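## Task

Lift the blue scoop and keep it held still in the air with the right gripper fully closed on its handle. The handle must sit across the middle of the pad width, with the pads barely wider apart than the handle and the handle filling most of the space between the fingers. The pad centre must lie between the handle's two ends, at any depth. Nothing may touch the scoop except that gripper's fingers, or the left arm somewhere above its base, and the right gripper alone must be able to keep it up. The red scoop must stay lying within roughly 2 to 3 cm of its starting spot and be rotated only a little. Anything else that stays in place only because the robot is holding it does not count.

## Robot and tools

Robot: two arms, left_arm and right_arm, each with six joints and a parallel gripper. The names are just labels. left_arm sits on the +y side of the scene frame. They do not correspond to the left or right of any image.

Scene frame: z=0 is the table top and +z is up. +x points away from the robot, out over the table. The origin lies midway between the arm bases, a few centimetres behind the near table edge. Positions are in metres. Orientations are quaternions in w,x,y,z order.

Gripper frame: the fingers point along the gripper's +z axis and close along its y axis. The reported end-effector point sits between the pads, about 1 cm short of the fingertips. Reported hand positions can be somewhat off, more so when the arm is stretched far.

Tool execute_actions. Its argument "actions" holds at most one item, and the call can do one of three things:
- Empty list: nothing is commanded and the current state plus camera pictures come back.
- Motion: {"rows": [...], "steps": n}, where n is 1 to 15 control steps of 1/30 s each (15 if omitted, minimum effectively 6). Each row is used for one step, and the last row repeats to fill the remaining steps.
- Wait: {"steps": n} with no rows, n up to 300. It commands nothing new and lets time pass.
An optional "pictures": true attaches images to any result. If the call is refused, nothing is sent to the robot.

Row layout: one flat list of 14 numbers covering both arms, even when only one arm should move. The order is:
- left_arm: waist, shoulder, elbow, wrist pitch, wrist yaw, wrist roll, then opening.
- right_arm: the same seven values in the same order.
Joint values are absolute target angles in radians, in the same terms that Joint positions reports. They are not offsets. To keep an arm still, repeat its current angles.

Joint ranges, identical for both arms:
- waist -2.618 to 3.054
- shoulder 0 to 3.142
- elbow 0 to 3.142
- wrist pitch -1.571 to 1.571
- wrist yaw -1.571 to 1.571
- wrist roll -2.094 to 2.094
A target more than 0.036 rad outside a range, and farther out than the joint currently is, gets the call refused. True stops can differ from these by up to 0.036 rad. A target past a true stop is clipped to it, and a "joint sent to its limit" line may appear, possibly about an earlier action.

Opening: -1 is closed and +1 is fully open (a pad gap of 0.094 m). Between the ends, the fingers go to the point where grip_measured would equal your number. To grip firmly, command about 0.03 below the grip_measured you get with the object between the fingers. Less than that holds more gently. Each gripper's readings carry a fixed error of up to about 1 mm. The goal requires -1, fully shut, on the right gripper at the end.

Motion limits: each joint's target is kept within a fixed lead of its measured angle:
- waist 0.202 rad
- shoulder 0.258 rad
- elbow 0.238 rad
- wrist pitch 0.573 rad
- wrist yaw and roll 0.522 rad
Targets that would move a hand more than 70 mm from where it is are scaled back. Large moves therefore take several actions. Between calls the arms keep heading to the last row sent, until they settle or a step is HELD. After that, only a new action moves them further.

Timing: the simulation runs while you reply. A result is taken 6 steps before its action ends, and the remaining steps play out during your reply.

Result lines:
- State line: each gripper's position and quaternion.
- Joint positions and Joint velocities: six joints in rad and rad/s, then the pad gap in m and m/s, for each arm.
- grip_measured: the measured opening on the command scale.
- HELD: marks steps whose row, or part of it, was not sent.
- "joint command not followed": a clearance check altered or blocked joint targets.
- MOTOR HOT: some motor is at 75 °C or more.
- OVER-TEMPERATURE FAULT: an arm was stopped. At 90 °C the arm stops for 10 s. At 100 °C the arm goes limp and drops whatever it holds. Holding a load heats motors, even while you are replying.

Tool zoom_image: {"camera": name, "region": [x0, y0, x1, y1]}. Pixel coordinates are measured from the top-left corner, and the region can be at most 504x504. It returns a closer view of that camera's latest image. Cameras: cam_head_left, cam_head_right, cam_high and cam_low are 504x504. cam_left_wrist and cam_right_wrist are fisheye, 616x616. Calibration (K, distortion, world-to-camera transform) is provided for projecting scene points into images. It can be off by a couple of degrees and millimetres.

Tool finished_scene: {"scene": number of the current scene}. It ends that scene permanently and reports whether the goal was met. The result also states the next task. Ending a reply without any tool call stops everything.

Avoid:
- dropping the scoop
- knocking either scoop, especially the one that must stay put
- pushing anything off the table
- slamming or pressing hard on the table or objects
- letting the arms collide or press on each other
- striking the bar and plate behind the bases, which can rise about 3 cm above the table and give no warning
Brief outside tugs on a held part or pushes on loose objects may happen, so confirm the grasp is steady before finishing.

Typical order: look, locate the handle, open the right gripper, approach from above across the handle, descend, close, lift, check that the hold is still, then finish.

Each tool is called after "Emit:" as name([rows], argument=value, ...), one row to a line, values as JSON.

## Session

Emit:
execute_actions(actions=[])

Scene clock: 0.00 s of 4200.00 s.
left_arm: end_effector_position=(+0.6822, +0.4886, +0.2593) grip_measured=+1.000 end_effector_quat_wxyz=(+0.346, +0.290, +0.767, +0.456) | right_arm: end_effector_position=(+0.5060, -0.1917, +0.1200) grip_measured=+1.000 end_effector_quat_wxyz=(+0.088, +0.194, +0.976, +0.053)
Joint positions: left_arm=[ 0.145  2.485  2.543 -0.422 -0.369  1.114  0.094] | right_arm=[ 0.248  2.443  2.522 -1.435 -0.021  0.593  0.094]
Joint velocities: left_arm=[-0.007  0.002 -0.022  0.051 -0.007 -0.037  0.   ] | right_arm=[ 0.002 -0.007 -0.002  0.022  0.022  0.022  0.   ]

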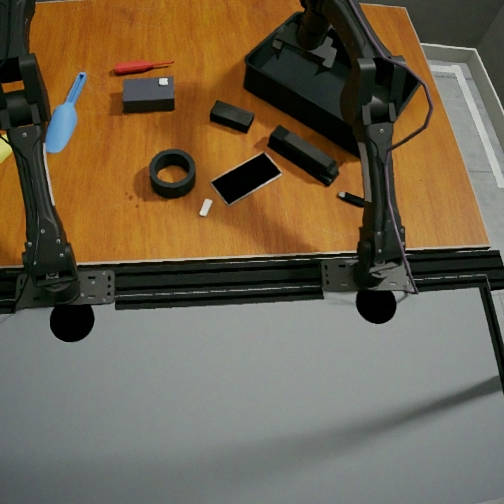

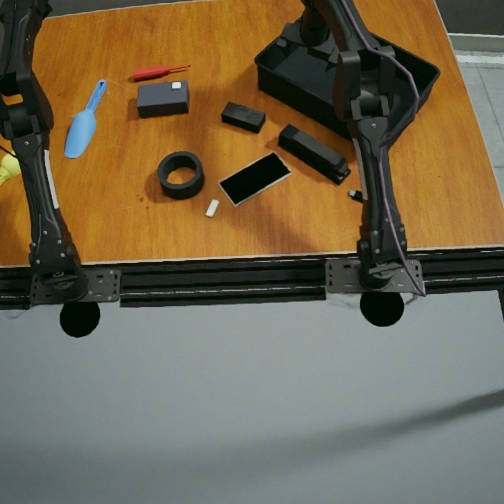

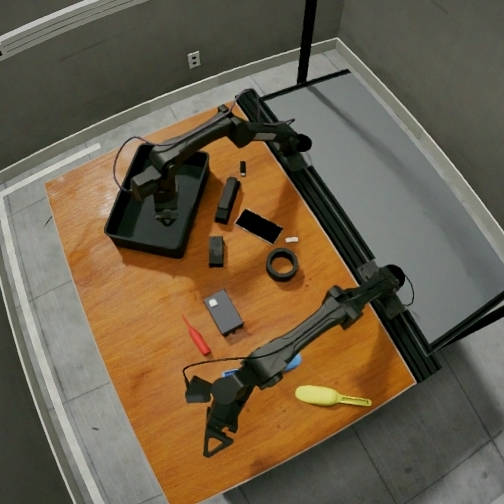

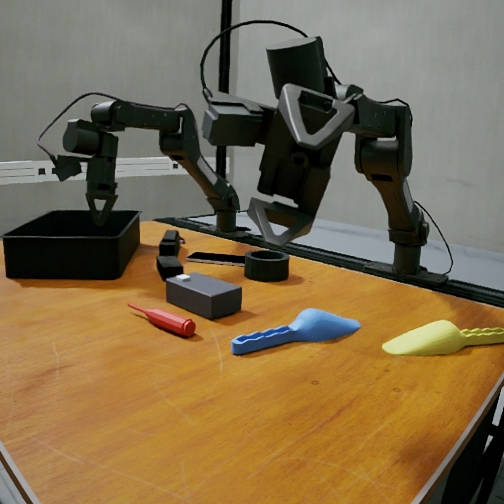

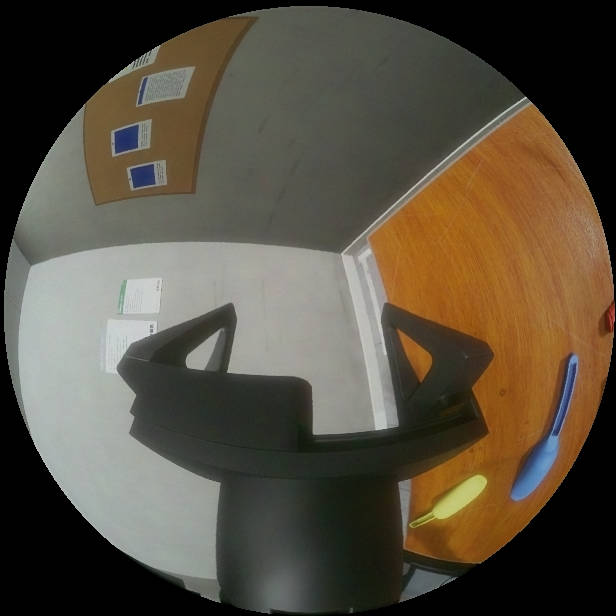

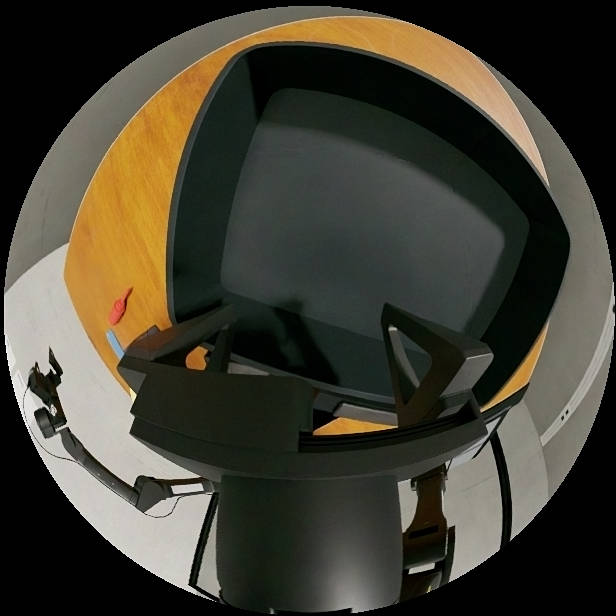

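Emit:
execute_actions([
  {"rows":[[0.068,2.5,2.5,-1.5,0,0.21,1,0.248,2.443,2.522,-1.435,-0.021,0.593,1]]},
])

Emit:
execute_actions([
  {"steps":30},
], pictures=true)

Scene clock: 0.97 s of 4200.00 s.
left_arm: end_effector_position=(+0.6309, +0.4052, +0.1364) grip_measured=+1.000 end_effector_quat_wxyz=(+0.270, +0.235, +0.915, +0.186) | right_arm: end_effector_position=(+0.5060, -0.1917, +0.1200) grip_measured=+1.000 end_effector_quat_wxyz=(+0.088, +0.194, +0.976, +0.053)
Joint positions: left_arm=[ 0.085  2.503  2.518 -0.912 -0.14   0.638  0.094] | right_arm=[ 0.248  2.443  2.522 -1.435 -0.021  0.593  0.094]
Joint velocities: left_arm=[-0.217  0.12  -0.129 -2.073  0.52  -1.707  0.   ] | right_arm=[-0.007 -0.027  0.002 -0.037  0.022  0.066  0.   ]
Steps of this call (steps 1 to 20: nothing new was sent; steps 21 to 29: the first 9 steps of this action). Readings (joint positions):
21: left_arm=[0.143 2.485 2.543 -0.451 -0.344 1.074] | right_arm=[0.248 2.443 2.522 -1.435 -0.021 0.593]
22: left_arm=[0.142 2.484 2.543 -0.497 -0.313 1.026] | right_arm=[0.248 2.443 2.522 -1.435 -0.021 0.593]
24: left_arm=[0.129 2.486 2.538 -0.599 -0.258 0.927] | right_arm=[0.248 2.443 2.522 -1.435 -0.021 0.593]
28: left_arm=[0.094 2.498 2.522 -0.842 -0.160 0.699] | right_arm=[0.248 2.443 2.522 -1.435 -0.021 0.593]
29: the state above

Scene clock: 1.97 s of 4200.00 s.
left_arm: end_effector_position=(+0.4990, +0.3590, +0.0695) grip_measured=+1.000 end_effector_quat_wxyz=(+0.015, +0.073, +0.997, +0.017) | right_arm: end_effector_position=(+0.5060, -0.1917, +0.1200) grip_measured=+1.000 end_effector_quat_wxyz=(+0.088, +0.194, +0.976, +0.053)
Joint positions: left_arm=[ 0.063  2.521  2.496 -1.485 -0.008  0.22   0.094] | right_arm=[ 0.248  2.443  2.522 -1.435 -0.021  0.593  0.094]
Joint velocities: left_arm=[-0.002  0.012 -0.012 -0.007 -0.037  0.095  0.   ] | right_arm=[-0.002 -0.022 -0.002 -0.022  0.007  0.081  0.   ]
Kept back: nothing.
Steps of this call (steps 1 to 6: the last 6 steps of your previous action; steps 7 to 30: the robot went on to your last target). Readings (joint positions):
1: left_arm=[0.078 2.507 2.515 -0.984 -0.120 0.582] | right_arm=[0.248 2.443 2.522 -1.435 -0.021 0.593]
2: left_arm=[0.072 2.511 2.511 -1.059 -0.102 0.528] | right_arm=[0.248 2.443 2.522 -1.435 -0.021 0.593]
4: left_arm=[0.064 2.516 2.503 -1.209 -0.067 0.423] | right_arm=[0.248 2.443 2.522 -1.435 -0.021 0.593]
8: left_arm=[0.063 2.521 2.496 -1.392 -0.030 0.303] | right_arm=[0.248 2.443 2.522 -1.435 -0.021 0.593]
30: the state above
camera_calibration (this result's frames):
cam_left_wrist: T_world_to_cam=[[-0.145326, -0.988132, -0.0497629, 0.432643], [-0.823249, 0.0928731, 0.560032, 0.344646], [-0.548763, 0.122355, -0.826975, 0.412059], [0, 0, 0, 1]] pos_world=[0.572727, 0.345083, 0.169279]

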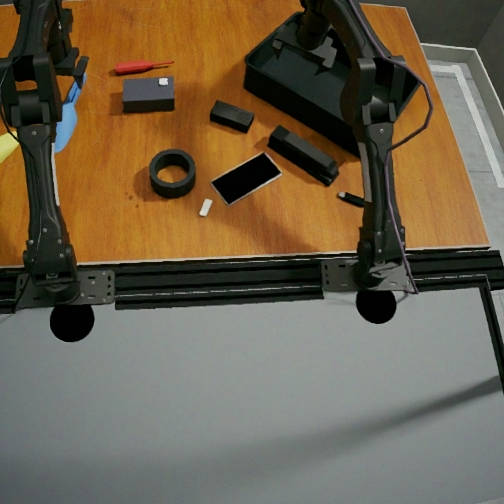

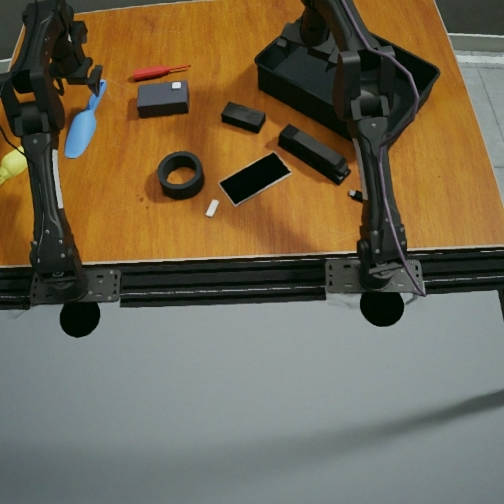

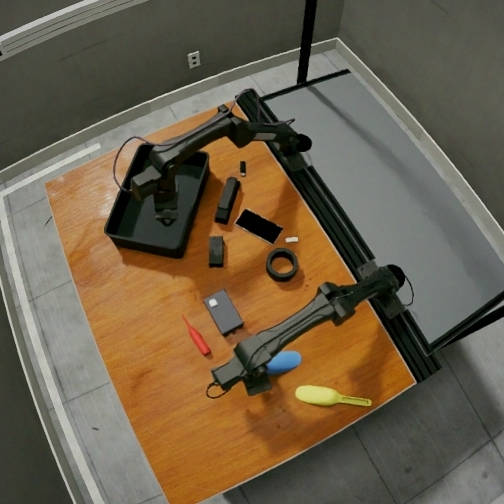

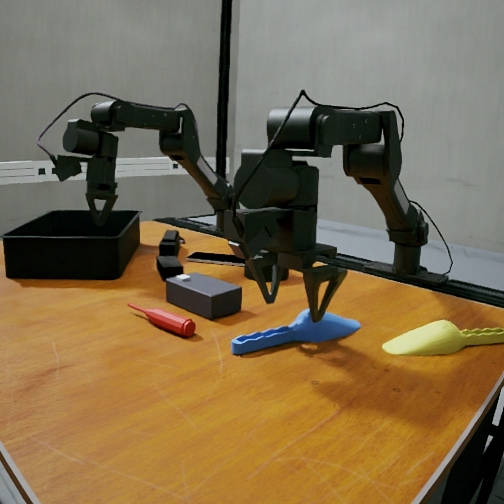

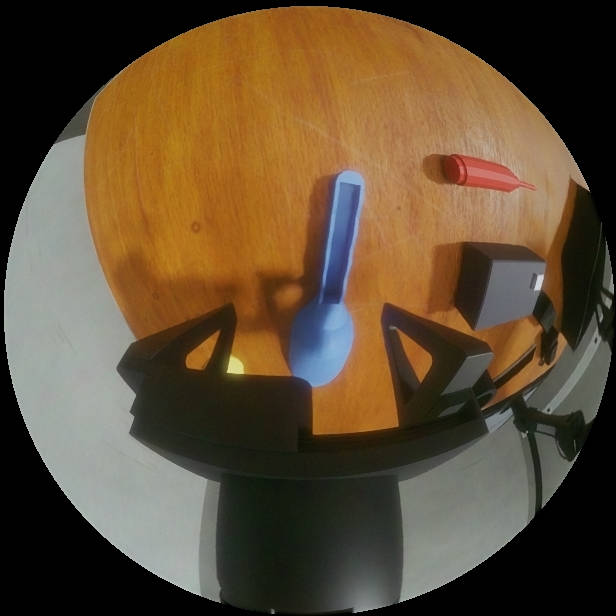

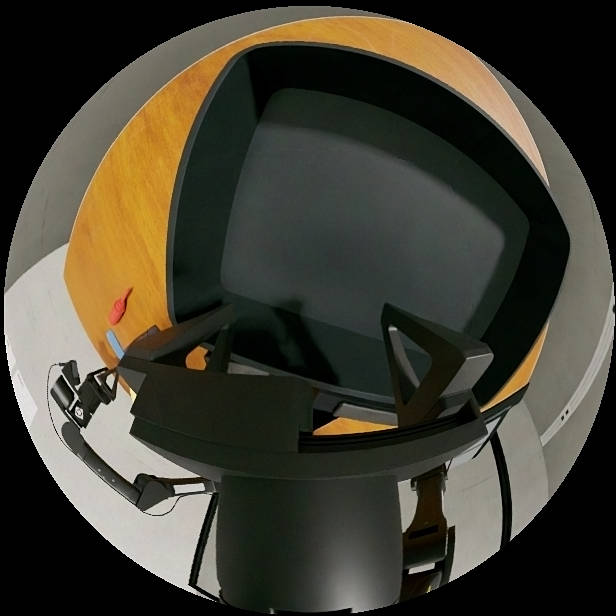

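Emit:
execute_actions([
  {"rows":[[0.03,2.595,2.5,-1.42,0,0.29,1,0.248,2.3,2.522,-1.435,-0.021,0.593,1]]},
])

Emit:
execute_actions([
  {"steps":20},
], pictures=true)

Scene clock: 2.67 s of 4200.00 s.
left_arm: end_effector_position=(+0.5036, +0.3428, +0.0201) grip_measured=+1.000 end_effector_quat_wxyz=(-0.013, +0.116, +0.993, +0.011) | right_arm: end_effector_position=(+0.4988, -0.1937, +0.1836) grip_measured=+1.000 end_effector_quat_wxyz=(+0.144, +0.192, +0.968, +0.076)
Joint positions: left_arm=[ 0.028  2.624  2.496 -1.438 -0.006  0.273  0.094] | right_arm=[ 0.248  2.305  2.508 -1.438 -0.021  0.593  0.094]
Joint velocities: left_arm=[-0.042  0.12   0.002  0.051 -0.022  0.051  0.   ] | right_arm=[-0.007 -0.178 -0.002 -0.007  0.037  0.037  0.   ]
Steps of this call (steps 1 to 12: the robot went on to your last target; steps 13 to 21: the first 9 steps of this action). Readings (joint positions):
13: left_arm=[0.060 2.528 2.496 -1.481 -0.008 0.229] | right_arm=[0.248 2.433 2.517 -1.433 -0.021 0.593]
14: left_arm=[0.058 2.536 2.496 -1.470 -0.008 0.239] | right_arm=[0.248 2.420 2.509 -1.436 -0.021 0.593]
16: left_arm=[0.047 2.564 2.496 -1.453 -0.008 0.254] | right_arm=[0.248 2.384 2.508 -1.438 -0.021 0.593]
20: left_arm=[0.030 2.618 2.496 -1.439 -0.006 0.271] | right_arm=[0.248 2.313 2.508 -1.438 -0.021 0.593]
21: the state above

Scene clock: 3.33 s of 4200.00 s.
left_arm: end_effector_position=(+0.5054, +0.3424, +0.0204) grip_measured=+1.000 end_effector_quat_wxyz=(-0.009, +0.121, +0.993, +0.012) | right_arm: end_effector_position=(+0.4990, -0.1937, +0.1823) grip_measured=+1.000 end_effector_quat_wxyz=(+0.143, +0.192, +0.968, +0.076)
Joint positions: left_arm=[ 0.027  2.624  2.496 -1.431 -0.005  0.281  0.094] | right_arm=[ 0.248  2.308  2.508 -1.438 -0.021  0.593  0.094]
Joint velocities: left_arm=[-0.017  0.002 -0.002 -0.037  0.007 -0.037  0.   ] | right_arm=[-0.012 -0.002 -0.007  0.066  0.007  0.037  0.   ]
Kept back: nothing.
Steps of this call (steps 1 to 6: the last 6 steps of your previous action; steps 7 to 15: the robot went on to your last target; steps 16 to 20: nothing new was sent). Readings (joint positions):
1: left_arm=[0.027 2.627 2.496 -1.437 -0.005 0.274] | right_arm=[0.248 2.301 2.508 -1.438 -0.021 0.593]
2: left_arm=[0.027 2.627 2.496 -1.437 -0.005 0.276] | right_arm=[0.248 2.301 2.508 -1.438 -0.021 0.593]
4: left_arm=[0.027 2.624 2.496 -1.435 -0.005 0.278] | right_arm=[0.248 2.304 2.508 -1.438 -0.021 0.593]
8: left_arm=[0.027 2.624 2.496 -1.432 -0.005 0.280] | right_arm=[0.248 2.308 2.508 -1.438 -0.021 0.593]
20: the state above
All arms were judged still, so your last target was given up. Only a new action makes them travel on or press farther. Fingers that are still opening or closing keep moving.
camera_calibration (this result's frames):
cam_left_wrist: T_world_to_cam=[[-0.240652, -0.969995, -0.0345724, 0.456413], [-0.781001, 0.172369, 0.600271, 0.329532], [-0.576301, 0.171458, -0.799049, 0.373493], [0, 0, 0, 1]] pos_world=[0.582446, 0.321879, 0.11641]
cam_right_wrist: T_world_to_cam=[[-0.364866, -0.906808, -0.211123, 0.0450676], [-0.889305, 0.27228, 0.367424, 0.432137], [-0.275698, 0.321813, -0.905774, 0.490335], [0, 0, 0, 1]] pos_world=[0.53593, -0.234591, 0.29487]

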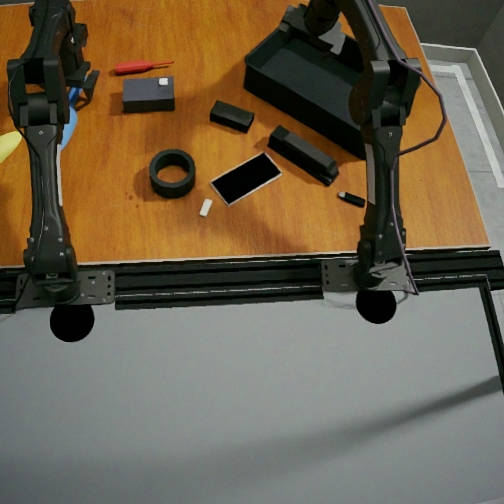

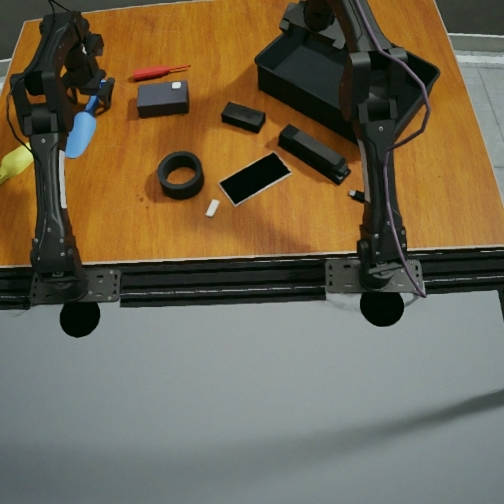

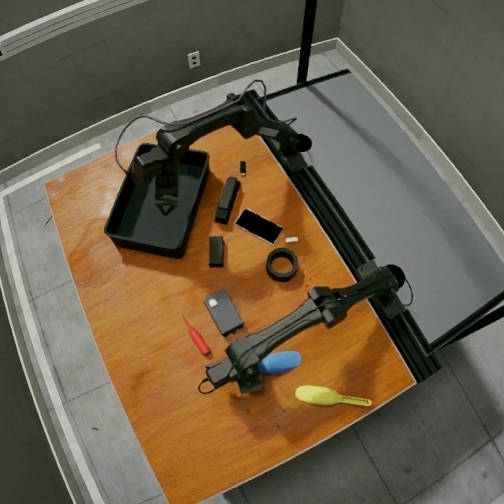

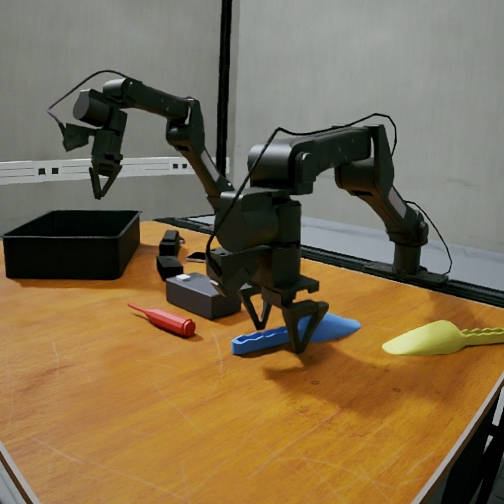

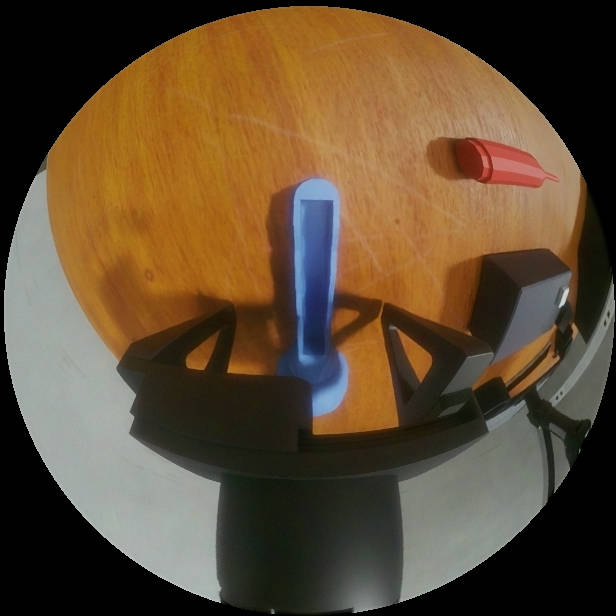

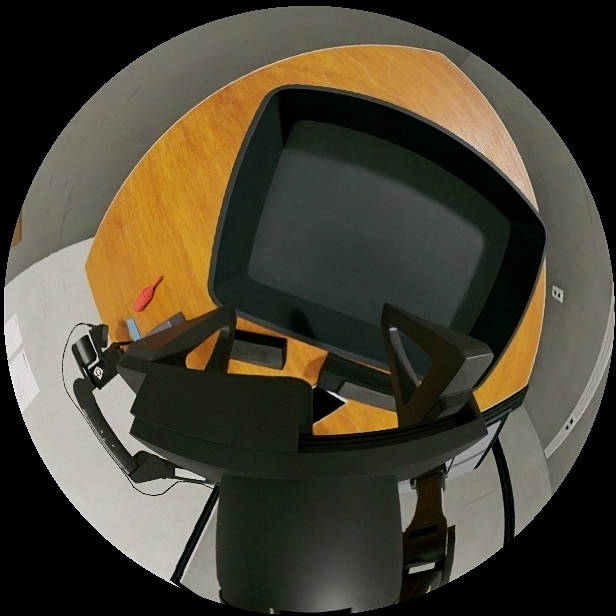

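Emit:
execute_actions([
  {"rows":[[0.03,2.608,2.5,-1.41,0,0.29,1,-0.4,2.3,2.522,-1.435,-0.021,0.593,1],[0.03,2.608,2.5,-1.41,0,0.29,1,-0.4,2.3,2.522,-1.435,-0.021,0.593,1],[0.03,2.608,2.5,-1.41,0,0.29,1,-0.4,2.3,2.522,-1.435,-0.021,0.593,1],[0.03,2.608,2.5,-1.41,0,0.29,1,-0.4,2.3,2.522,-1.435,-0.021,0.593,1],[0.03,2.608,2.5,-1.41,0,0.29,1,-0.4,2.3,2.522,-1.435,-0.021,0.593,1],[0.03,2.608,2.5,-1.41,0,0.29,-1,-0.4,2.3,2.522,-1.435,-0.021,0.593,1]]},
])

Emit:
execute_actions([
  {"steps":30},
])

Emit:
execute_actions([
  {"rows":[[0.03,2.4,2.5,-1.57,0,0.29,-1,-0.4,2.3,2.522,-1.435,-0.021,0.593,1]]},
])

Emit:
execute_actions([
  {"rows":[[-1.25,2.4,2.5,-1.57,0,0.29,-1,-0.4,2.3,2.522,-1.435,-0.021,0.593,1]]},
])

Emit:
execute_actions([
  {"steps":50},
], pictures=true)

Scene clock: 5.03 s of 4200.00 s.
left_arm: end_effector_position=(+0.5075, +0.3425, +0.0204) grip_measured=-0.043 end_effector_quat_wxyz=(-0.005, +0.121, +0.993, +0.012) | right_arm: end_effector_position=(+0.5065, -0.3618, +0.1814) grip_measured=+1.000 end_effector_quat_wxyz=(+0.152, +0.351, +0.922, +0.057)
Joint positions: left_arm=[ 0.027  2.624  2.496 -1.423 -0.005  0.281  0.045] | right_arm=[-0.092  2.308  2.508 -1.436 -0.039  0.593  0.094]
Joint velocities: left_arm=[ 0.007 -0.012  0.007  0.022 -0.051 -0.037 -0.422] | right_arm=[-1.463 -0.017 -0.012 -0.022  0.066 -0.022  0.   ]
Steps of this call (steps 1 to 42: nothing new was sent; steps 43 to 51: the first 9 steps of this action). Readings (joint positions):
43: left_arm=[0.027 2.624 2.496 -1.430 -0.005 0.281] | right_arm=[0.236 2.308 2.508 -1.438 -0.028 0.593]
44: left_arm=[0.027 2.624 2.496 -1.429 -0.005 0.281] | right_arm=[0.217 2.308 2.508 -1.438 -0.036 0.593]
46: left_arm=[0.027 2.624 2.496 -1.426 -0.005 0.281] | right_arm=[0.149 2.308 2.508 -1.438 -0.039 0.593]
50: left_arm=[0.027 2.624 2.496 -1.423 -0.005 0.281] | right_arm=[-0.041 2.308 2.508 -1.436 -0.040 0.593]
51: the state above

Scene clock: 6.03 s of 4200.00 s.
left_arm: end_effector_position=(+0.5078, +0.3423, +0.0204) grip_measured=-0.606 end_effector_quat_wxyz=(-0.004, +0.122, +0.992, +0.012) | right_arm: end_effector_position=(+0.4642, -0.5122, +0.1811) grip_measured=+1.000 end_effector_quat_wxyz=(+0.161, +0.487, +0.858, +0.022)
Joint positions: left_arm=[ 0.027  2.624  2.496 -1.422 -0.004  0.283  0.019] | right_arm=[-0.394  2.308  2.508 -1.432 -0.02   0.593  0.094]
Joint velocities: left_arm=[-0.007 -0.017  0.012 -0.022 -0.022  0.081  0.002] | right_arm=[ 0.002 -0.012  0.007  0.022 -0.007 -0.051  0.   ]
Kept back: nothing.
Steps of this call (steps 1 to 6: the last 6 steps of your previous action; steps 7 to 30: the robot went on to your last target). Readings (joint positions):
1: left_arm=[0.027 2.624 2.496 -1.422 -0.005 0.281] | right_arm=[-0.144 2.308 2.508 -1.435 -0.039 0.593]
2: left_arm=[0.027 2.624 2.496 -1.422 -0.004 0.281] | right_arm=[-0.197 2.308 2.508 -1.434 -0.039 0.593]
4: left_arm=[0.027 2.624 2.496 -1.422 -0.004 0.283] | right_arm=[-0.303 2.308 2.508 -1.432 -0.038 0.593]
8: left_arm=[0.027 2.624 2.496 -1.422 -0.004 0.283] | right_arm=[-0.449 2.308 2.508 -1.432 -0.017 0.593]
30: the state above

Scene clock: 6.33 s of 4200.00 s.
left_arm: end_effector_position=(+0.4920, +0.3397, +0.1146) grip_measured=-0.606 end_effector_quat_wxyz=(+0.042, +0.122, +0.991, +0.019) | right_arm: end_effector_position=(+0.4642, -0.5122, +0.1811) grip_measured=+1.000 end_effector_quat_wxyz=(+0.161, +0.487, +0.858, +0.022)
Joint positions: left_arm=[ 0.027  2.417  2.483 -1.521 -0.004  0.283  0.019] | right_arm=[-0.394  2.308  2.508 -1.432 -0.02   0.593  0.094]
Joint velocities: left_arm=[ 0.007 -0.564  0.149 -0.154  0.066 -0.037  0.   ] | right_arm=[-0.002 -0.012 -0.027 -0.007 -0.081 -0.007  0.   ]
joint sent to its limit (left arm) — the command would take joint 4 (wrist pitch) past its lower limit, so that joint was sent only as far as its limit.
Steps of this call (steps 1 to 9: the first 9 steps of this action). Readings (joint positions):
1: left_arm=[0.027 2.613 2.491 -1.425 -0.004 0.283] | right_arm=[-0.394 2.308 2.508 -1.432 -0.020 0.593]
2: left_arm=[0.027 2.599 2.483 -1.438 -0.004 0.283] | right_arm=[-0.394 2.308 2.508 -1.432 -0.020 0.593]
4: left_arm=[0.027 2.555 2.478 -1.471 -0.004 0.283] | right_arm=[-0.394 2.308 2.508 -1.432 -0.020 0.593]
8: left_arm=[0.027 2.438 2.479 -1.513 -0.004 0.283] | right_arm=[-0.394 2.308 2.508 -1.432 -0.020 0.593]
9: the state above

Scene clock: 6.83 s of 4200.00 s.
left_arm: end_effector_position=(+0.4685, +0.1815, +0.1107) grip_measured=-0.606 end_effector_quat_wxyz=(+0.032, +0.286, +0.957, +0.015) | right_arm: end_effector_position=(+0.4642, -0.5122, +0.1811) grip_measured=+1.000 end_effector_quat_wxyz=(+0.161, +0.487, +0.858, +0.022)
Joint positions: left_arm=[-0.309  2.424  2.493 -1.543 -0.019  0.283  0.019] | right_arm=[-0.394  2.308  2.508 -1.432 -0.02   0.593  0.094]
Joint velocities: left_arm=[-1.424  0.012  0.002 -0.022  0.022  0.007 -0.   ] | right_arm=[-0.012 -0.007 -0.007  0.051 -0.081  0.007  0.   ]
joint sent to its limit (left arm) — the command would take joint 4 (wrist pitch) past its lower limit, so that joint was sent only as far as its limit.
Steps of this call (steps 1 to 6: the last 6 steps of your previous action; steps 7 to 15: the first 9 steps of this action). Readings (joint positions):
7: left_arm=[0.016 2.400 2.493 -1.543 -0.011 0.283] | right_arm=[-0.394 2.308 2.508 -1.432 -0.020 0.593]
8: left_arm=[-0.003 2.405 2.493 -1.543 -0.018 0.283] | right_arm=[-0.394 2.308 2.508 -1.432 -0.020 0.593]
10: left_arm=[-0.070 2.413 2.493 -1.543 -0.021 0.283] | right_arm=[-0.394 2.308 2.508 -1.432 -0.020 0.593]
14: left_arm=[-0.258 2.423 2.493 -1.543 -0.020 0.283] | right_arm=[-0.394 2.308 2.508 -1.432 -0.020 0.593]
15: the state above

Scene clock: 8.50 s of 4200.00 s.
left_arm: end_effector_position=(+0.1679, -0.1343, +0.1121) grip_measured=-0.605 end_effector_quat_wxyz=(+0.024, +0.686, +0.727, -0.023) | right_arm: end_effector_position=(+0.4642, -0.5122, +0.1811) grip_measured=+1.000 end_effector_quat_wxyz=(+0.161, +0.487, +0.858, +0.022)
Joint positions: left_arm=[-1.241  2.425  2.493 -1.549  0.     0.284  0.019] | right_arm=[-0.394  2.308  2.508 -1.432 -0.02   0.593  0.094]
Joint velocities: left_arm=[-0.002 -0.022 -0.012  0.007 -0.066 -0.095  0.001] | right_arm=[ 0.012 -0.012  0.007 -0.022 -0.081 -0.037  0.   ]
joint sent to its limit (left arm) — the command would take joint 4 (wrist pitch) past its lower limit, so that joint was sent only as far as its limit.
Kept back: nothing.
Steps of this call (steps 1 to 6: the last 6 steps of your previous action; steps 7 to 45: the robot went on to your last target; steps 46 to 50: nothing new was sent). Readings (joint positions):
1: left_arm=[-0.361 2.425 2.493 -1.543 -0.018 0.283] | right_arm=[-0.394 2.308 2.508 -1.432 -0.020 0.593]
2: left_arm=[-0.414 2.425 2.493 -1.543 -0.017 0.283] | right_arm=[-0.394 2.308 2.508 -1.432 -0.020 0.593]
4: left_arm=[-0.520 2.425 2.493 -1.543 -0.015 0.283] | right_arm=[-0.394 2.308 2.508 -1.432 -0.020 0.593]
8: left_arm=[-0.732 2.425 2.493 -1.543 -0.012 0.283] | right_arm=[-0.394 2.308 2.508 -1.432 -0.020 0.593]
50: the state above
All arms were judged still, so your last target was given up. Only a new action makes them travel on or press farther. Fingers that are still opening or closing keep moving.
camera_calibration (this result's frames):
cam_left_wrist: T_world_to_cam=[[-0.998179, -0.0588787, -0.0130857, 0.163115], [-0.0568734, 0.846558, 0.52925, 0.0699823], [-0.0200838, 0.529031, -0.848365, 0.294157], [0, 0, 0, 1]] pos_world=[0.172706, -0.205258, 0.214649]
cam_right_wrist: T_world_to_cam=[[-0.835606, -0.509384, -0.205645, 0.164376], [-0.548571, 0.754126, 0.361059, 0.57813], [-0.0288349, 0.414514, -0.909586, 0.515655], [0, 0, 0, 1]] pos_world=[0.469368, -0.565999, 0.294097]

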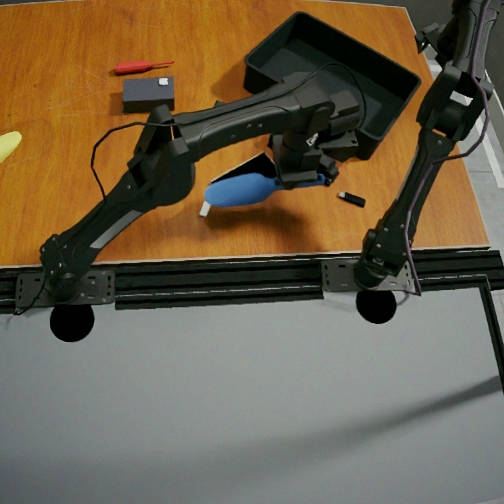

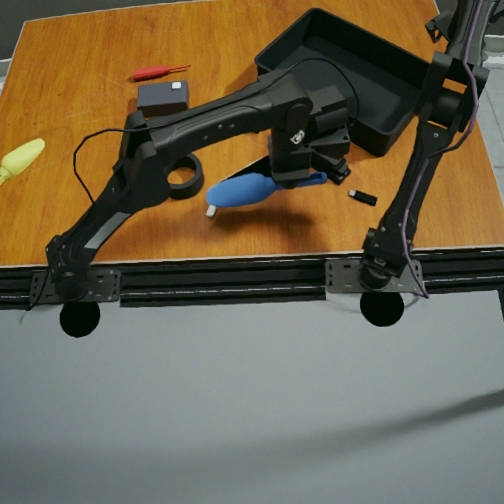

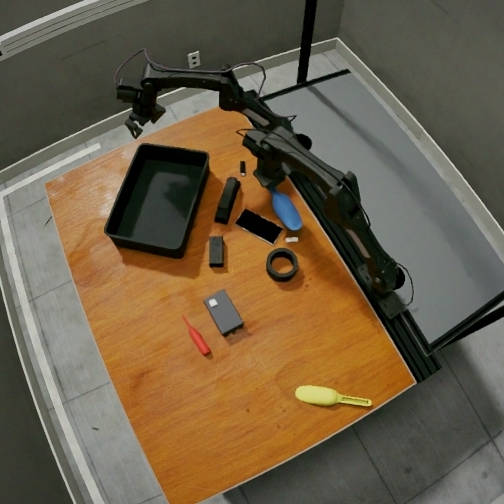

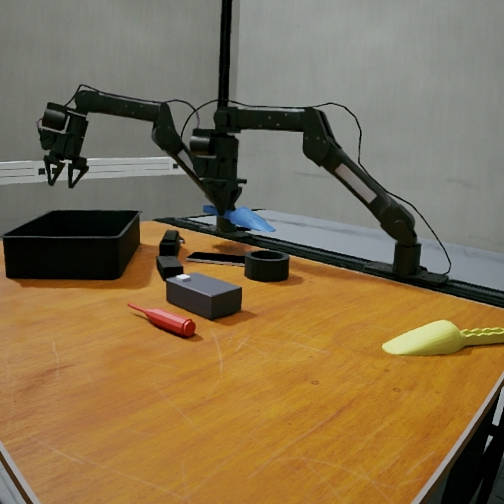

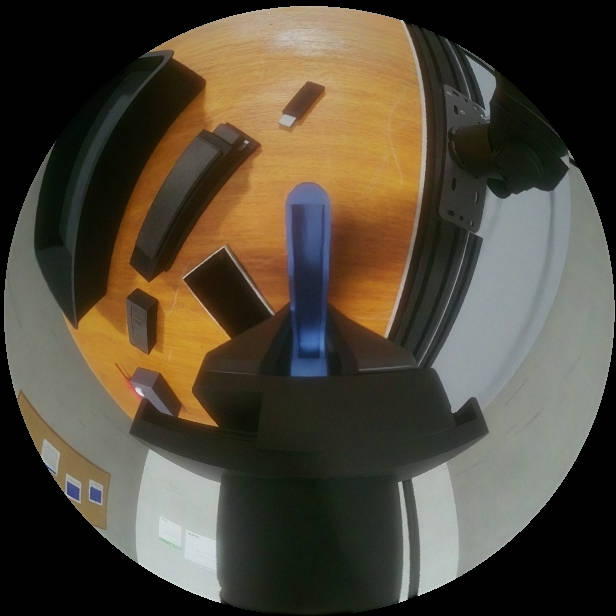

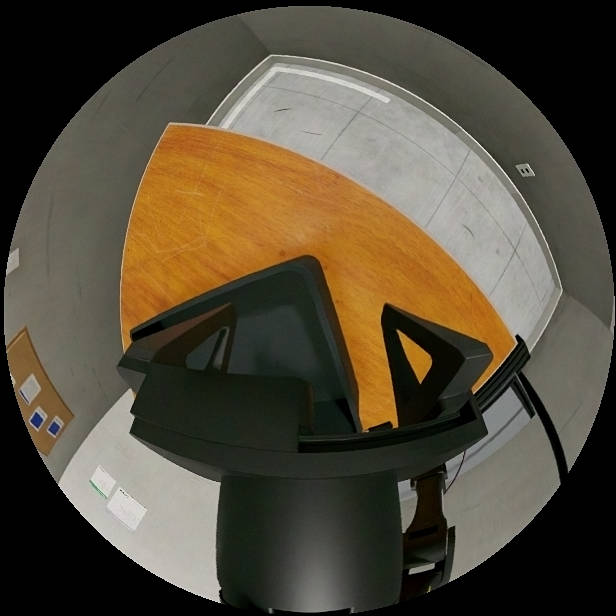

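Emit:
execute_actions([
  {"rows":[[-1.28,2.47,2.5,-1.5,0,0.2,-1,-0.4,2.3,2.522,-1.435,-0.021,0.593,1],[-1.28,2.47,2.5,-1.5,0,0.2,-1,-0.4,2.3,2.522,-1.435,-0.021,0.593,1],[-1.28,2.47,2.5,-1.5,0,0.2,-1,-0.4,2.3,2.522,-1.435,-0.021,0.593,1],[-1.28,2.47,2.5,-1.5,0,0.2,-1,-0.4,2.3,2.522,-1.435,-0.021,0.593,1],[-1.28,2.53,2.5,-1.45,0,0.2,-1,-0.4,2.3,2.522,-1.435,-0.021,0.593,1],[-1.28,2.53,2.5,-1.45,0,0.2,-1,-0.4,2.3,2.522,-1.435,-0.021,0.593,1],[-1.28,2.53,2.5,-1.45,0,0.2,-1,-0.4,2.3,2.522,-1.435,-0.021,0.593,1],[-1.28,2.53,2.5,-1.45,0,0.2,-1,-0.4,2.3,2.522,-1.435,-0.021,0.593,1],[-1.28,2.56,2.5,-1.42,0,0.2,-1,-0.4,2.3,2.522,-1.435,-0.021,0.593,1],[-1.28,2.56,2.5,-1.42,0,0.2,-1,-0.4,2.3,2.522,-1.435,-0.021,0.593,1],[-1.28,2.56,2.5,-1.42,0,0.2,-1,-0.4,2.3,2.522,-1.435,-0.021,0.593,1],[-1.28,2.59,2.5,-1.41,0,0.2,-1,-0.4,2.3,2.522,-1.435,-0.021,0.593,1]]},
])

Emit:
execute_actions([
  {"steps":20},
])

Scene clock: 9.37 s of 4200.00 s.
left_arm: end_effector_position=(+0.1560, -0.1527, +0.0580) grip_measured=-0.605 end_effector_quat_wxyz=(+0.003, +0.675, +0.738, -0.012) | right_arm: end_effector_position=(+0.4642, -0.5122, +0.1811) grip_measured=+1.000 end_effector_quat_wxyz=(+0.161, +0.487, +0.858, +0.022)
Joint positions: left_arm=[-1.274  2.542  2.493 -1.476 -0.001  0.22   0.019] | right_arm=[-0.394  2.308  2.508 -1.432 -0.02   0.593  0.094]
Joint velocities: left_arm=[-0.027  0.505 -0.007  0.286 -0.007 -0.11  -0.   ] | right_arm=[ 0.022  0.012 -0.012  0.022 -0.007  0.037  0.   ]
Steps of this call (steps 1 to 17: nothing new was sent; steps 18 to 26: the first 9 steps of this action). Readings (joint positions):
18: left_arm=[-1.243 2.429 2.493 -1.546 -0.001 0.272] | right_arm=[-0.394 2.308 2.508 -1.432 -0.020 0.593]
19: left_arm=[-1.246 2.434 2.493 -1.539 -0.001 0.259] | right_arm=[-0.394 2.308 2.508 -1.432 -0.020 0.593]
21: left_arm=[-1.256 2.454 2.493 -1.527 -0.001 0.241] | right_arm=[-0.394 2.308 2.508 -1.432 -0.020 0.593]
25: left_arm=[-1.273 2.523 2.493 -1.485 -0.001 0.223] | right_arm=[-0.394 2.308 2.508 -1.432 -0.020 0.593]
26: the state above

Scene clock: 10.03 s of 4200.00 s.
left_arm: end_effector_position=(+0.1575, -0.1598, +0.0225) grip_measured=-0.605 end_effector_quat_wxyz=(-0.006, +0.671, +0.741, -0.007) | right_arm: end_effector_position=(+0.4642, -0.5122, +0.1811) grip_measured=+1.000 end_effector_quat_wxyz=(+0.161, +0.487, +0.858, +0.022)
Joint positions: left_arm=[-1.274  2.617  2.493 -1.423 -0.001  0.209  0.019] | right_arm=[-0.394  2.308  2.508 -1.432 -0.02   0.593  0.094]
Joint velocities: left_arm=[ 0.022  0.012 -0.017  0.007 -0.051  0.022 -0.   ] | right_arm=[-0.012 -0.017 -0.032 -0.022  0.037  0.051  0.   ]
Kept back: nothing.
Steps of this call (steps 1 to 6: the last 6 steps of your previous action; steps 7 to 20: the robot went on to your last target). Readings (joint positions):
1: left_arm=[-1.274 2.558 2.493 -1.466 -0.001 0.218] | right_arm=[-0.394 2.308 2.508 -1.432 -0.020 0.593]
2: left_arm=[-1.274 2.573 2.493 -1.457 -0.001 0.216] | right_arm=[-0.394 2.308 2.508 -1.432 -0.020 0.593]
4: left_arm=[-1.274 2.597 2.493 -1.443 -0.001 0.214] | right_arm=[-0.394 2.308 2.508 -1.432 -0.020 0.593]
8: left_arm=[-1.274 2.617 2.493 -1.429 -0.001 0.211] | right_arm=[-0.394 2.308 2.508 -1.432 -0.020 0.593]
20: the state above

Emit:
execute_actions([
  {"rows":[[-1.28,2.59,2.5,-1.41,0,0.2,1,-0.4,1.35,1.2,-1.16,0,-0.91,1]],"steps":12},
])

Emit:
execute_actions([
  {"rows":[[-1.28,2.35,2.5,-1.5,0,0.2,1,-0.4,1.35,1.2,-1.16,0,-0.91,1]],"steps":12},
])

Emit:
execute_actions([
  {"rows":[[-0.2,2.3,2.5,-1.5,0,0.2,1,-0.4,1.35,1.2,-1.16,0,-0.91,1]]},
])

Emit:
execute_actions([
  {"rows":[[-0.2,2.3,2.5,-1.5,0,0.2,1,0.75,1.35,1.1,-1.16,0,-0.91,1]]},
])

Emit:
execute_actions([
  {"rows":[[-0.2,2.3,2.5,-1.5,0,0.2,1,0.75,1.35,0.96,-1.16,0,-0.91,1]]},
])

Emit:
execute_actions([
  {"steps":35},
], pictures=true)

Scene clock: 10.83 s of 4200.00 s.
left_arm: end_effector_position=(+0.1576, -0.1600, +0.0225) grip_measured=+0.962 end_effector_quat_wxyz=(-0.005, +0.671, +0.741, -0.007) | right_arm: end_effector_position=(+0.4083, -0.4866, +0.2022) grip_measured=+1.000 end_effector_quat_wxyz=(+0.186, +0.221, +0.957, -0.032)
Joint positions: left_arm=[-1.274  2.617  2.493 -1.422 -0.001  0.209  0.092] | right_arm=[-0.395  1.915  1.957 -1.22  -0.016  0.013  0.094]
Joint velocities: left_arm=[-0.022 -0.007  0.007 -0.007 -0.007  0.037  0.114] | right_arm=[-0.012 -2.361 -2.591  0.418  0.051 -2.821  0.   ]
Steps of this call (steps 1 to 15: the robot went on to your last target; steps 16 to 18: nothing new was sent; steps 19 to 24: the first 6 steps of this action). Readings (joint positions):
19: left_arm=[-1.274 2.617 2.493 -1.423 -0.001 0.209] | right_arm=[-0.395 2.268 2.440 -1.379 -0.019 0.511]
20: left_arm=[-1.274 2.617 2.493 -1.422 -0.001 0.209] | right_arm=[-0.395 2.210 2.336 -1.322 -0.018 0.411]
22: left_arm=[-1.274 2.617 2.493 -1.422 -0.001 0.209] | right_arm=[-0.395 2.073 2.142 -1.259 -0.018 0.212]
24: the state above

Scene clock: 11.23 s of 4200.00 s.
left_arm: end_effector_position=(+0.1581, -0.1577, +0.0820) grip_measured=+1.000 end_effector_quat_wxyz=(+0.031, +0.670, +0.741, -0.029) | right_arm: end_effector_position=(+0.2466, -0.4113, +0.1541) grip_measured=+1.000 end_effector_quat_wxyz=(+0.089, -0.185, +0.977, -0.059)
Joint positions: left_arm=[-1.274  2.483  2.475 -1.453 -0.001  0.209  0.094] | right_arm=[-0.395  1.349  1.2   -1.196 -0.008 -0.819  0.094]
Joint velocities: left_arm=[ 0.007 -0.95  -0.002 -0.154 -0.007  0.051  0.   ] | right_arm=[-0.002  0.457 -0.281  0.037 -0.037 -0.491  0.   ]
Steps of this call (steps 1 to 6: the last 6 steps of your previous action; steps 7 to 12: the first 6 steps of this action). Readings (joint positions):
7: left_arm=[-1.274 2.606 2.488 -1.422 -0.001 0.209] | right_arm=[-0.395 1.340 1.372 -1.177 -0.012 -0.638]
8: left_arm=[-1.274 2.591 2.480 -1.429 -0.001 0.209] | right_arm=[-0.395 1.308 1.312 -1.184 -0.012 -0.692]
10: left_arm=[-1.274 2.545 2.475 -1.445 -0.001 0.209] | right_arm=[-0.395 1.313 1.235 -1.196 -0.010 -0.770]
12: the state above

Scene clock: 11.73 s of 4200.00 s.
left_arm: end_effector_position=(+0.3083, -0.0782, +0.1615) grip_measured=+1.000 end_effector_quat_wxyz=(+0.108, +0.530, +0.839, -0.052) | right_arm: end_effector_position=(+0.2499, -0.4134, +0.1470) grip_measured=+1.000 end_effector_quat_wxyz=(+0.082, -0.225, +0.969, -0.061)
Joint positions: left_arm=[-0.93   2.323  2.496 -1.472  0.013  0.209  0.094] | right_arm=[-0.395  1.37   1.191 -1.174 -0.005 -0.9    0.094]
Joint velocities: left_arm=[ 1.458 -0.037  0.012 -0.037  0.007 -0.022  0.   ] | right_arm=[ 0.002 -0.007  0.012  0.022 -0.007 -0.066  0.   ]
Steps of this call (steps 1 to 6: the last 6 steps of your previous action; steps 7 to 15: the first 9 steps of this action). Readings (joint positions):
7: left_arm=[-1.262 2.326 2.496 -1.471 0.005 0.209] | right_arm=[-0.395 1.370 1.191 -1.179 -0.005 -0.885]
8: left_arm=[-1.244 2.323 2.496 -1.472 0.012 0.209] | right_arm=[-0.395 1.370 1.191 -1.178 -0.005 -0.889]
10: left_arm=[-1.174 2.322 2.496 -1.472 0.015 0.209] | right_arm=[-0.395 1.370 1.191 -1.176 -0.005 -0.894]
14: left_arm=[-0.982 2.323 2.496 -1.472 0.013 0.209] | right_arm=[-0.395 1.370 1.191 -1.175 -0.005 -0.899]
15: the state above

Scene clock: 12.23 s of 4200.00 s.
left_arm: end_effector_position=(+0.4989, +0.2413, +0.1627) grip_measured=+1.000 end_effector_quat_wxyz=(+0.120, +0.182, +0.976, +0.015) | right_arm: end_effector_position=(+0.2560, -0.2540, +0.1240) grip_measured=+1.000 end_effector_quat_wxyz=(+0.068, -0.512, +0.856, -0.028)
Joint positions: left_arm=[-0.172  2.323  2.496 -1.473 -0.01   0.207  0.094] | right_arm=[ 0.226  1.365  1.102 -1.15   0.013 -0.903  0.094]
Joint velocities: left_arm=[ 0.745 -0.007 -0.007 -0.037 -0.168 -0.066  0.   ] | right_arm=[ 2.137  0.017  0.012  0.037 -0.022  0.007  0.   ]
Steps of this call (steps 1 to 6: the last 6 steps of your previous action; steps 7 to 15: the first 9 steps of this action). Readings (joint positions):
7: left_arm=[-0.557 2.323 2.496 -1.472 0.007 0.209] | right_arm=[-0.367 1.367 1.179 -1.164 0.012 -0.901]
8: left_arm=[-0.504 2.323 2.496 -1.472 0.007 0.209] | right_arm=[-0.308 1.364 1.159 -1.154 0.019 -0.901]
10: left_arm=[-0.397 2.323 2.496 -1.472 0.005 0.209] | right_arm=[-0.157 1.365 1.121 -1.153 0.018 -0.902]
14: left_arm=[-0.202 2.323 2.496 -1.472 -0.004 0.208] | right_arm=[0.149 1.365 1.102 -1.152 0.014 -0.903]
15: the state above

Scene clock: 12.73 s of 4200.00 s.
left_arm: end_effector_position=(+0.4928, +0.2238, +0.1617) grip_measured=+1.000 end_effector_quat_wxyz=(+0.114, +0.199, +0.973, +0.010) | right_arm: end_effector_position=(+0.1636, -0.1578, +0.0861) grip_measured=+1.000 end_effector_quat_wxyz=(+0.001, +0.721, -0.692, -0.008)
Joint positions: left_arm=[-0.207  2.323  2.496 -1.485 -0.004  0.206  0.094] | right_arm=[ 0.756  1.359  0.953 -1.163 -0.003 -0.905  0.094]
Joint velocities: left_arm=[ 0.002  0.027  0.007  0.007 -0.095 -0.022  0.   ] | right_arm=[-0.022 -0.012 -0.002 -0.007 -0.037  0.037  0.   ]
Steps of this call (steps 1 to 6: the last 6 steps of your previous action; steps 7 to 15: the first 9 steps of this action). Readings (joint positions):
7: left_arm=[-0.188 2.323 2.496 -1.482 -0.014 0.206] | right_arm=[0.723 1.362 1.083 -1.136 0.001 -0.904]
8: left_arm=[-0.197 2.323 2.496 -1.483 -0.011 0.206] | right_arm=[0.748 1.356 1.050 -1.127 -0.004 -0.905]
10: left_arm=[-0.206 2.323 2.496 -1.484 -0.006 0.206] | right_arm=[0.757 1.358 0.986 -1.139 -0.005 -0.905]
14: left_arm=[-0.207 2.323 2.496 -1.485 -0.004 0.206] | right_arm=[0.756 1.359 0.953 -1.163 -0.003 -0.905]
15: the state above

Scene clock: 13.90 s of 4200.00 s.
left_arm: end_effector_position=(+0.4927, +0.2239, +0.1617) grip_measured=+1.000 end_effector_quat_wxyz=(+0.114, +0.199, +0.973, +0.010) | right_arm: end_effector_position=(+0.1636, -0.1578, +0.0861) grip_measured=+1.000 end_effector_quat_wxyz=(+0.001, +0.721, -0.692, -0.008)
Joint positions: left_arm=[-0.207  2.323  2.496 -1.485 -0.004  0.206  0.094] | right_arm=[ 0.756  1.359  0.953 -1.163 -0.003 -0.905  0.094]
Joint velocities: left_arm=[-0.007  0.007 -0.012  0.007 -0.081  0.037  0.   ] | right_arm=[-0.002  0.017  0.002  0.007  0.007  0.022  0.   ]
Kept back: nothing.
Steps of this call (steps 1 to 6: the last 6 steps of your previous action; steps 7 to 15: the robot went on to your last target; steps 16 to 35: nothing new was sent). Readings (joint positions):
1: left_arm=[-0.207 2.323 2.496 -1.485 -0.004 0.206] | right_arm=[0.756 1.359 0.953 -1.163 -0.003 -0.905]
2: left_arm=[-0.207 2.323 2.496 -1.485 -0.004 0.206] | right_arm=[0.756 1.359 0.953 -1.163 -0.003 -0.905]
4: left_arm=[-0.207 2.323 2.496 -1.485 -0.004 0.206] | right_arm=[0.756 1.359 0.953 -1.163 -0.003 -0.905]
8: left_arm=[-0.207 2.323 2.496 -1.485 -0.004 0.206] | right_arm=[0.756 1.359 0.953 -1.163 -0.003 -0.905]
35: the state above
All arms were judged still, so your last target was given up. Only a new action makes them travel on or press farther. Fingers that are still opening or closing keep moving.
camera_calibration (this result's frames):
cam_left_wrist: T_world_to_cam=[[-0.381629, -0.921043, -0.0777147, 0.408726], [-0.86147, 0.323949, 0.391059, 0.294799], [-0.335006, 0.216188, -0.917079, 0.389592], [0, 0, 0, 1]] pos_world=[0.540458, 0.19673, 0.273767]
cam_right_wrist: T_world_to_cam=[[0.999583, 0.0229096, -0.0175761, -0.158283], [0.0288643, -0.809394, 0.586556, -0.180327], [-0.00078824, -0.586819, -0.809718, 0.102531], [0, 0, 0, 1]] pos_world=[0.163502, -0.0821623, 0.186011]

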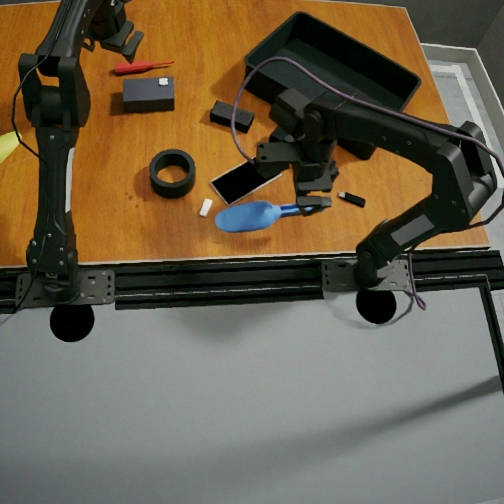

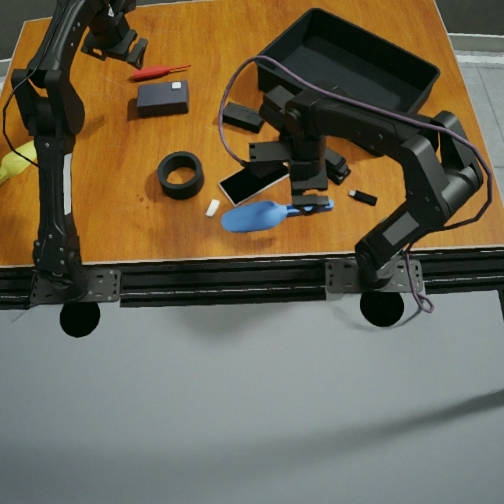

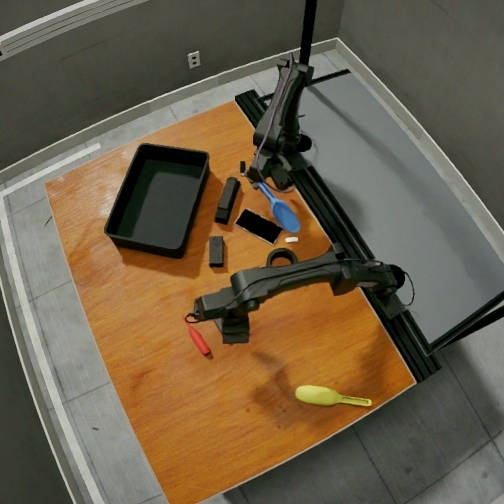

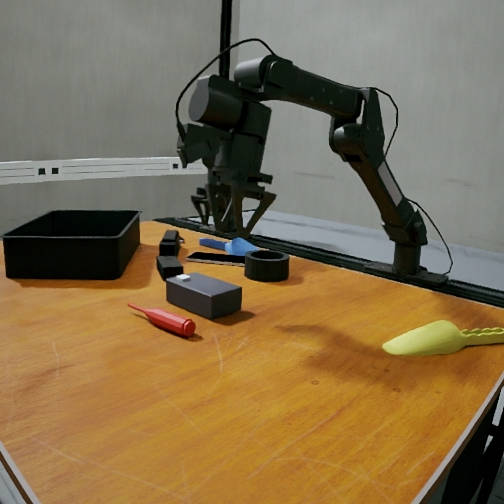

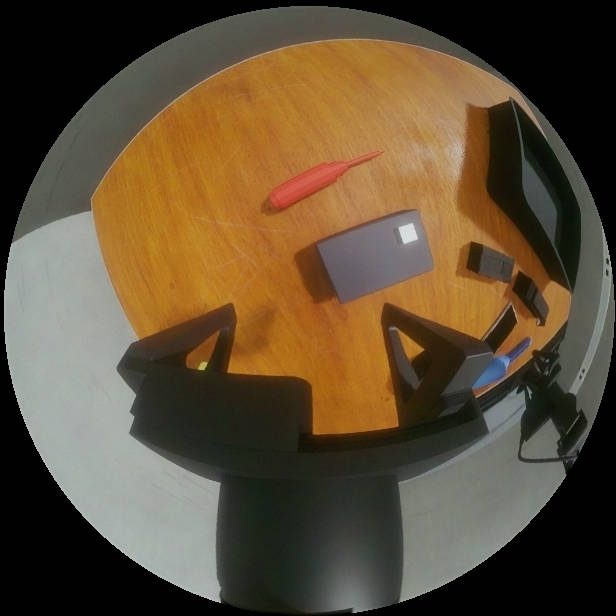

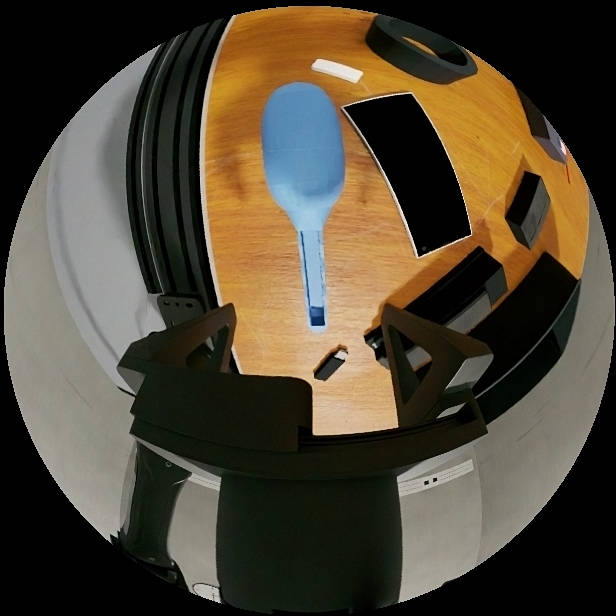

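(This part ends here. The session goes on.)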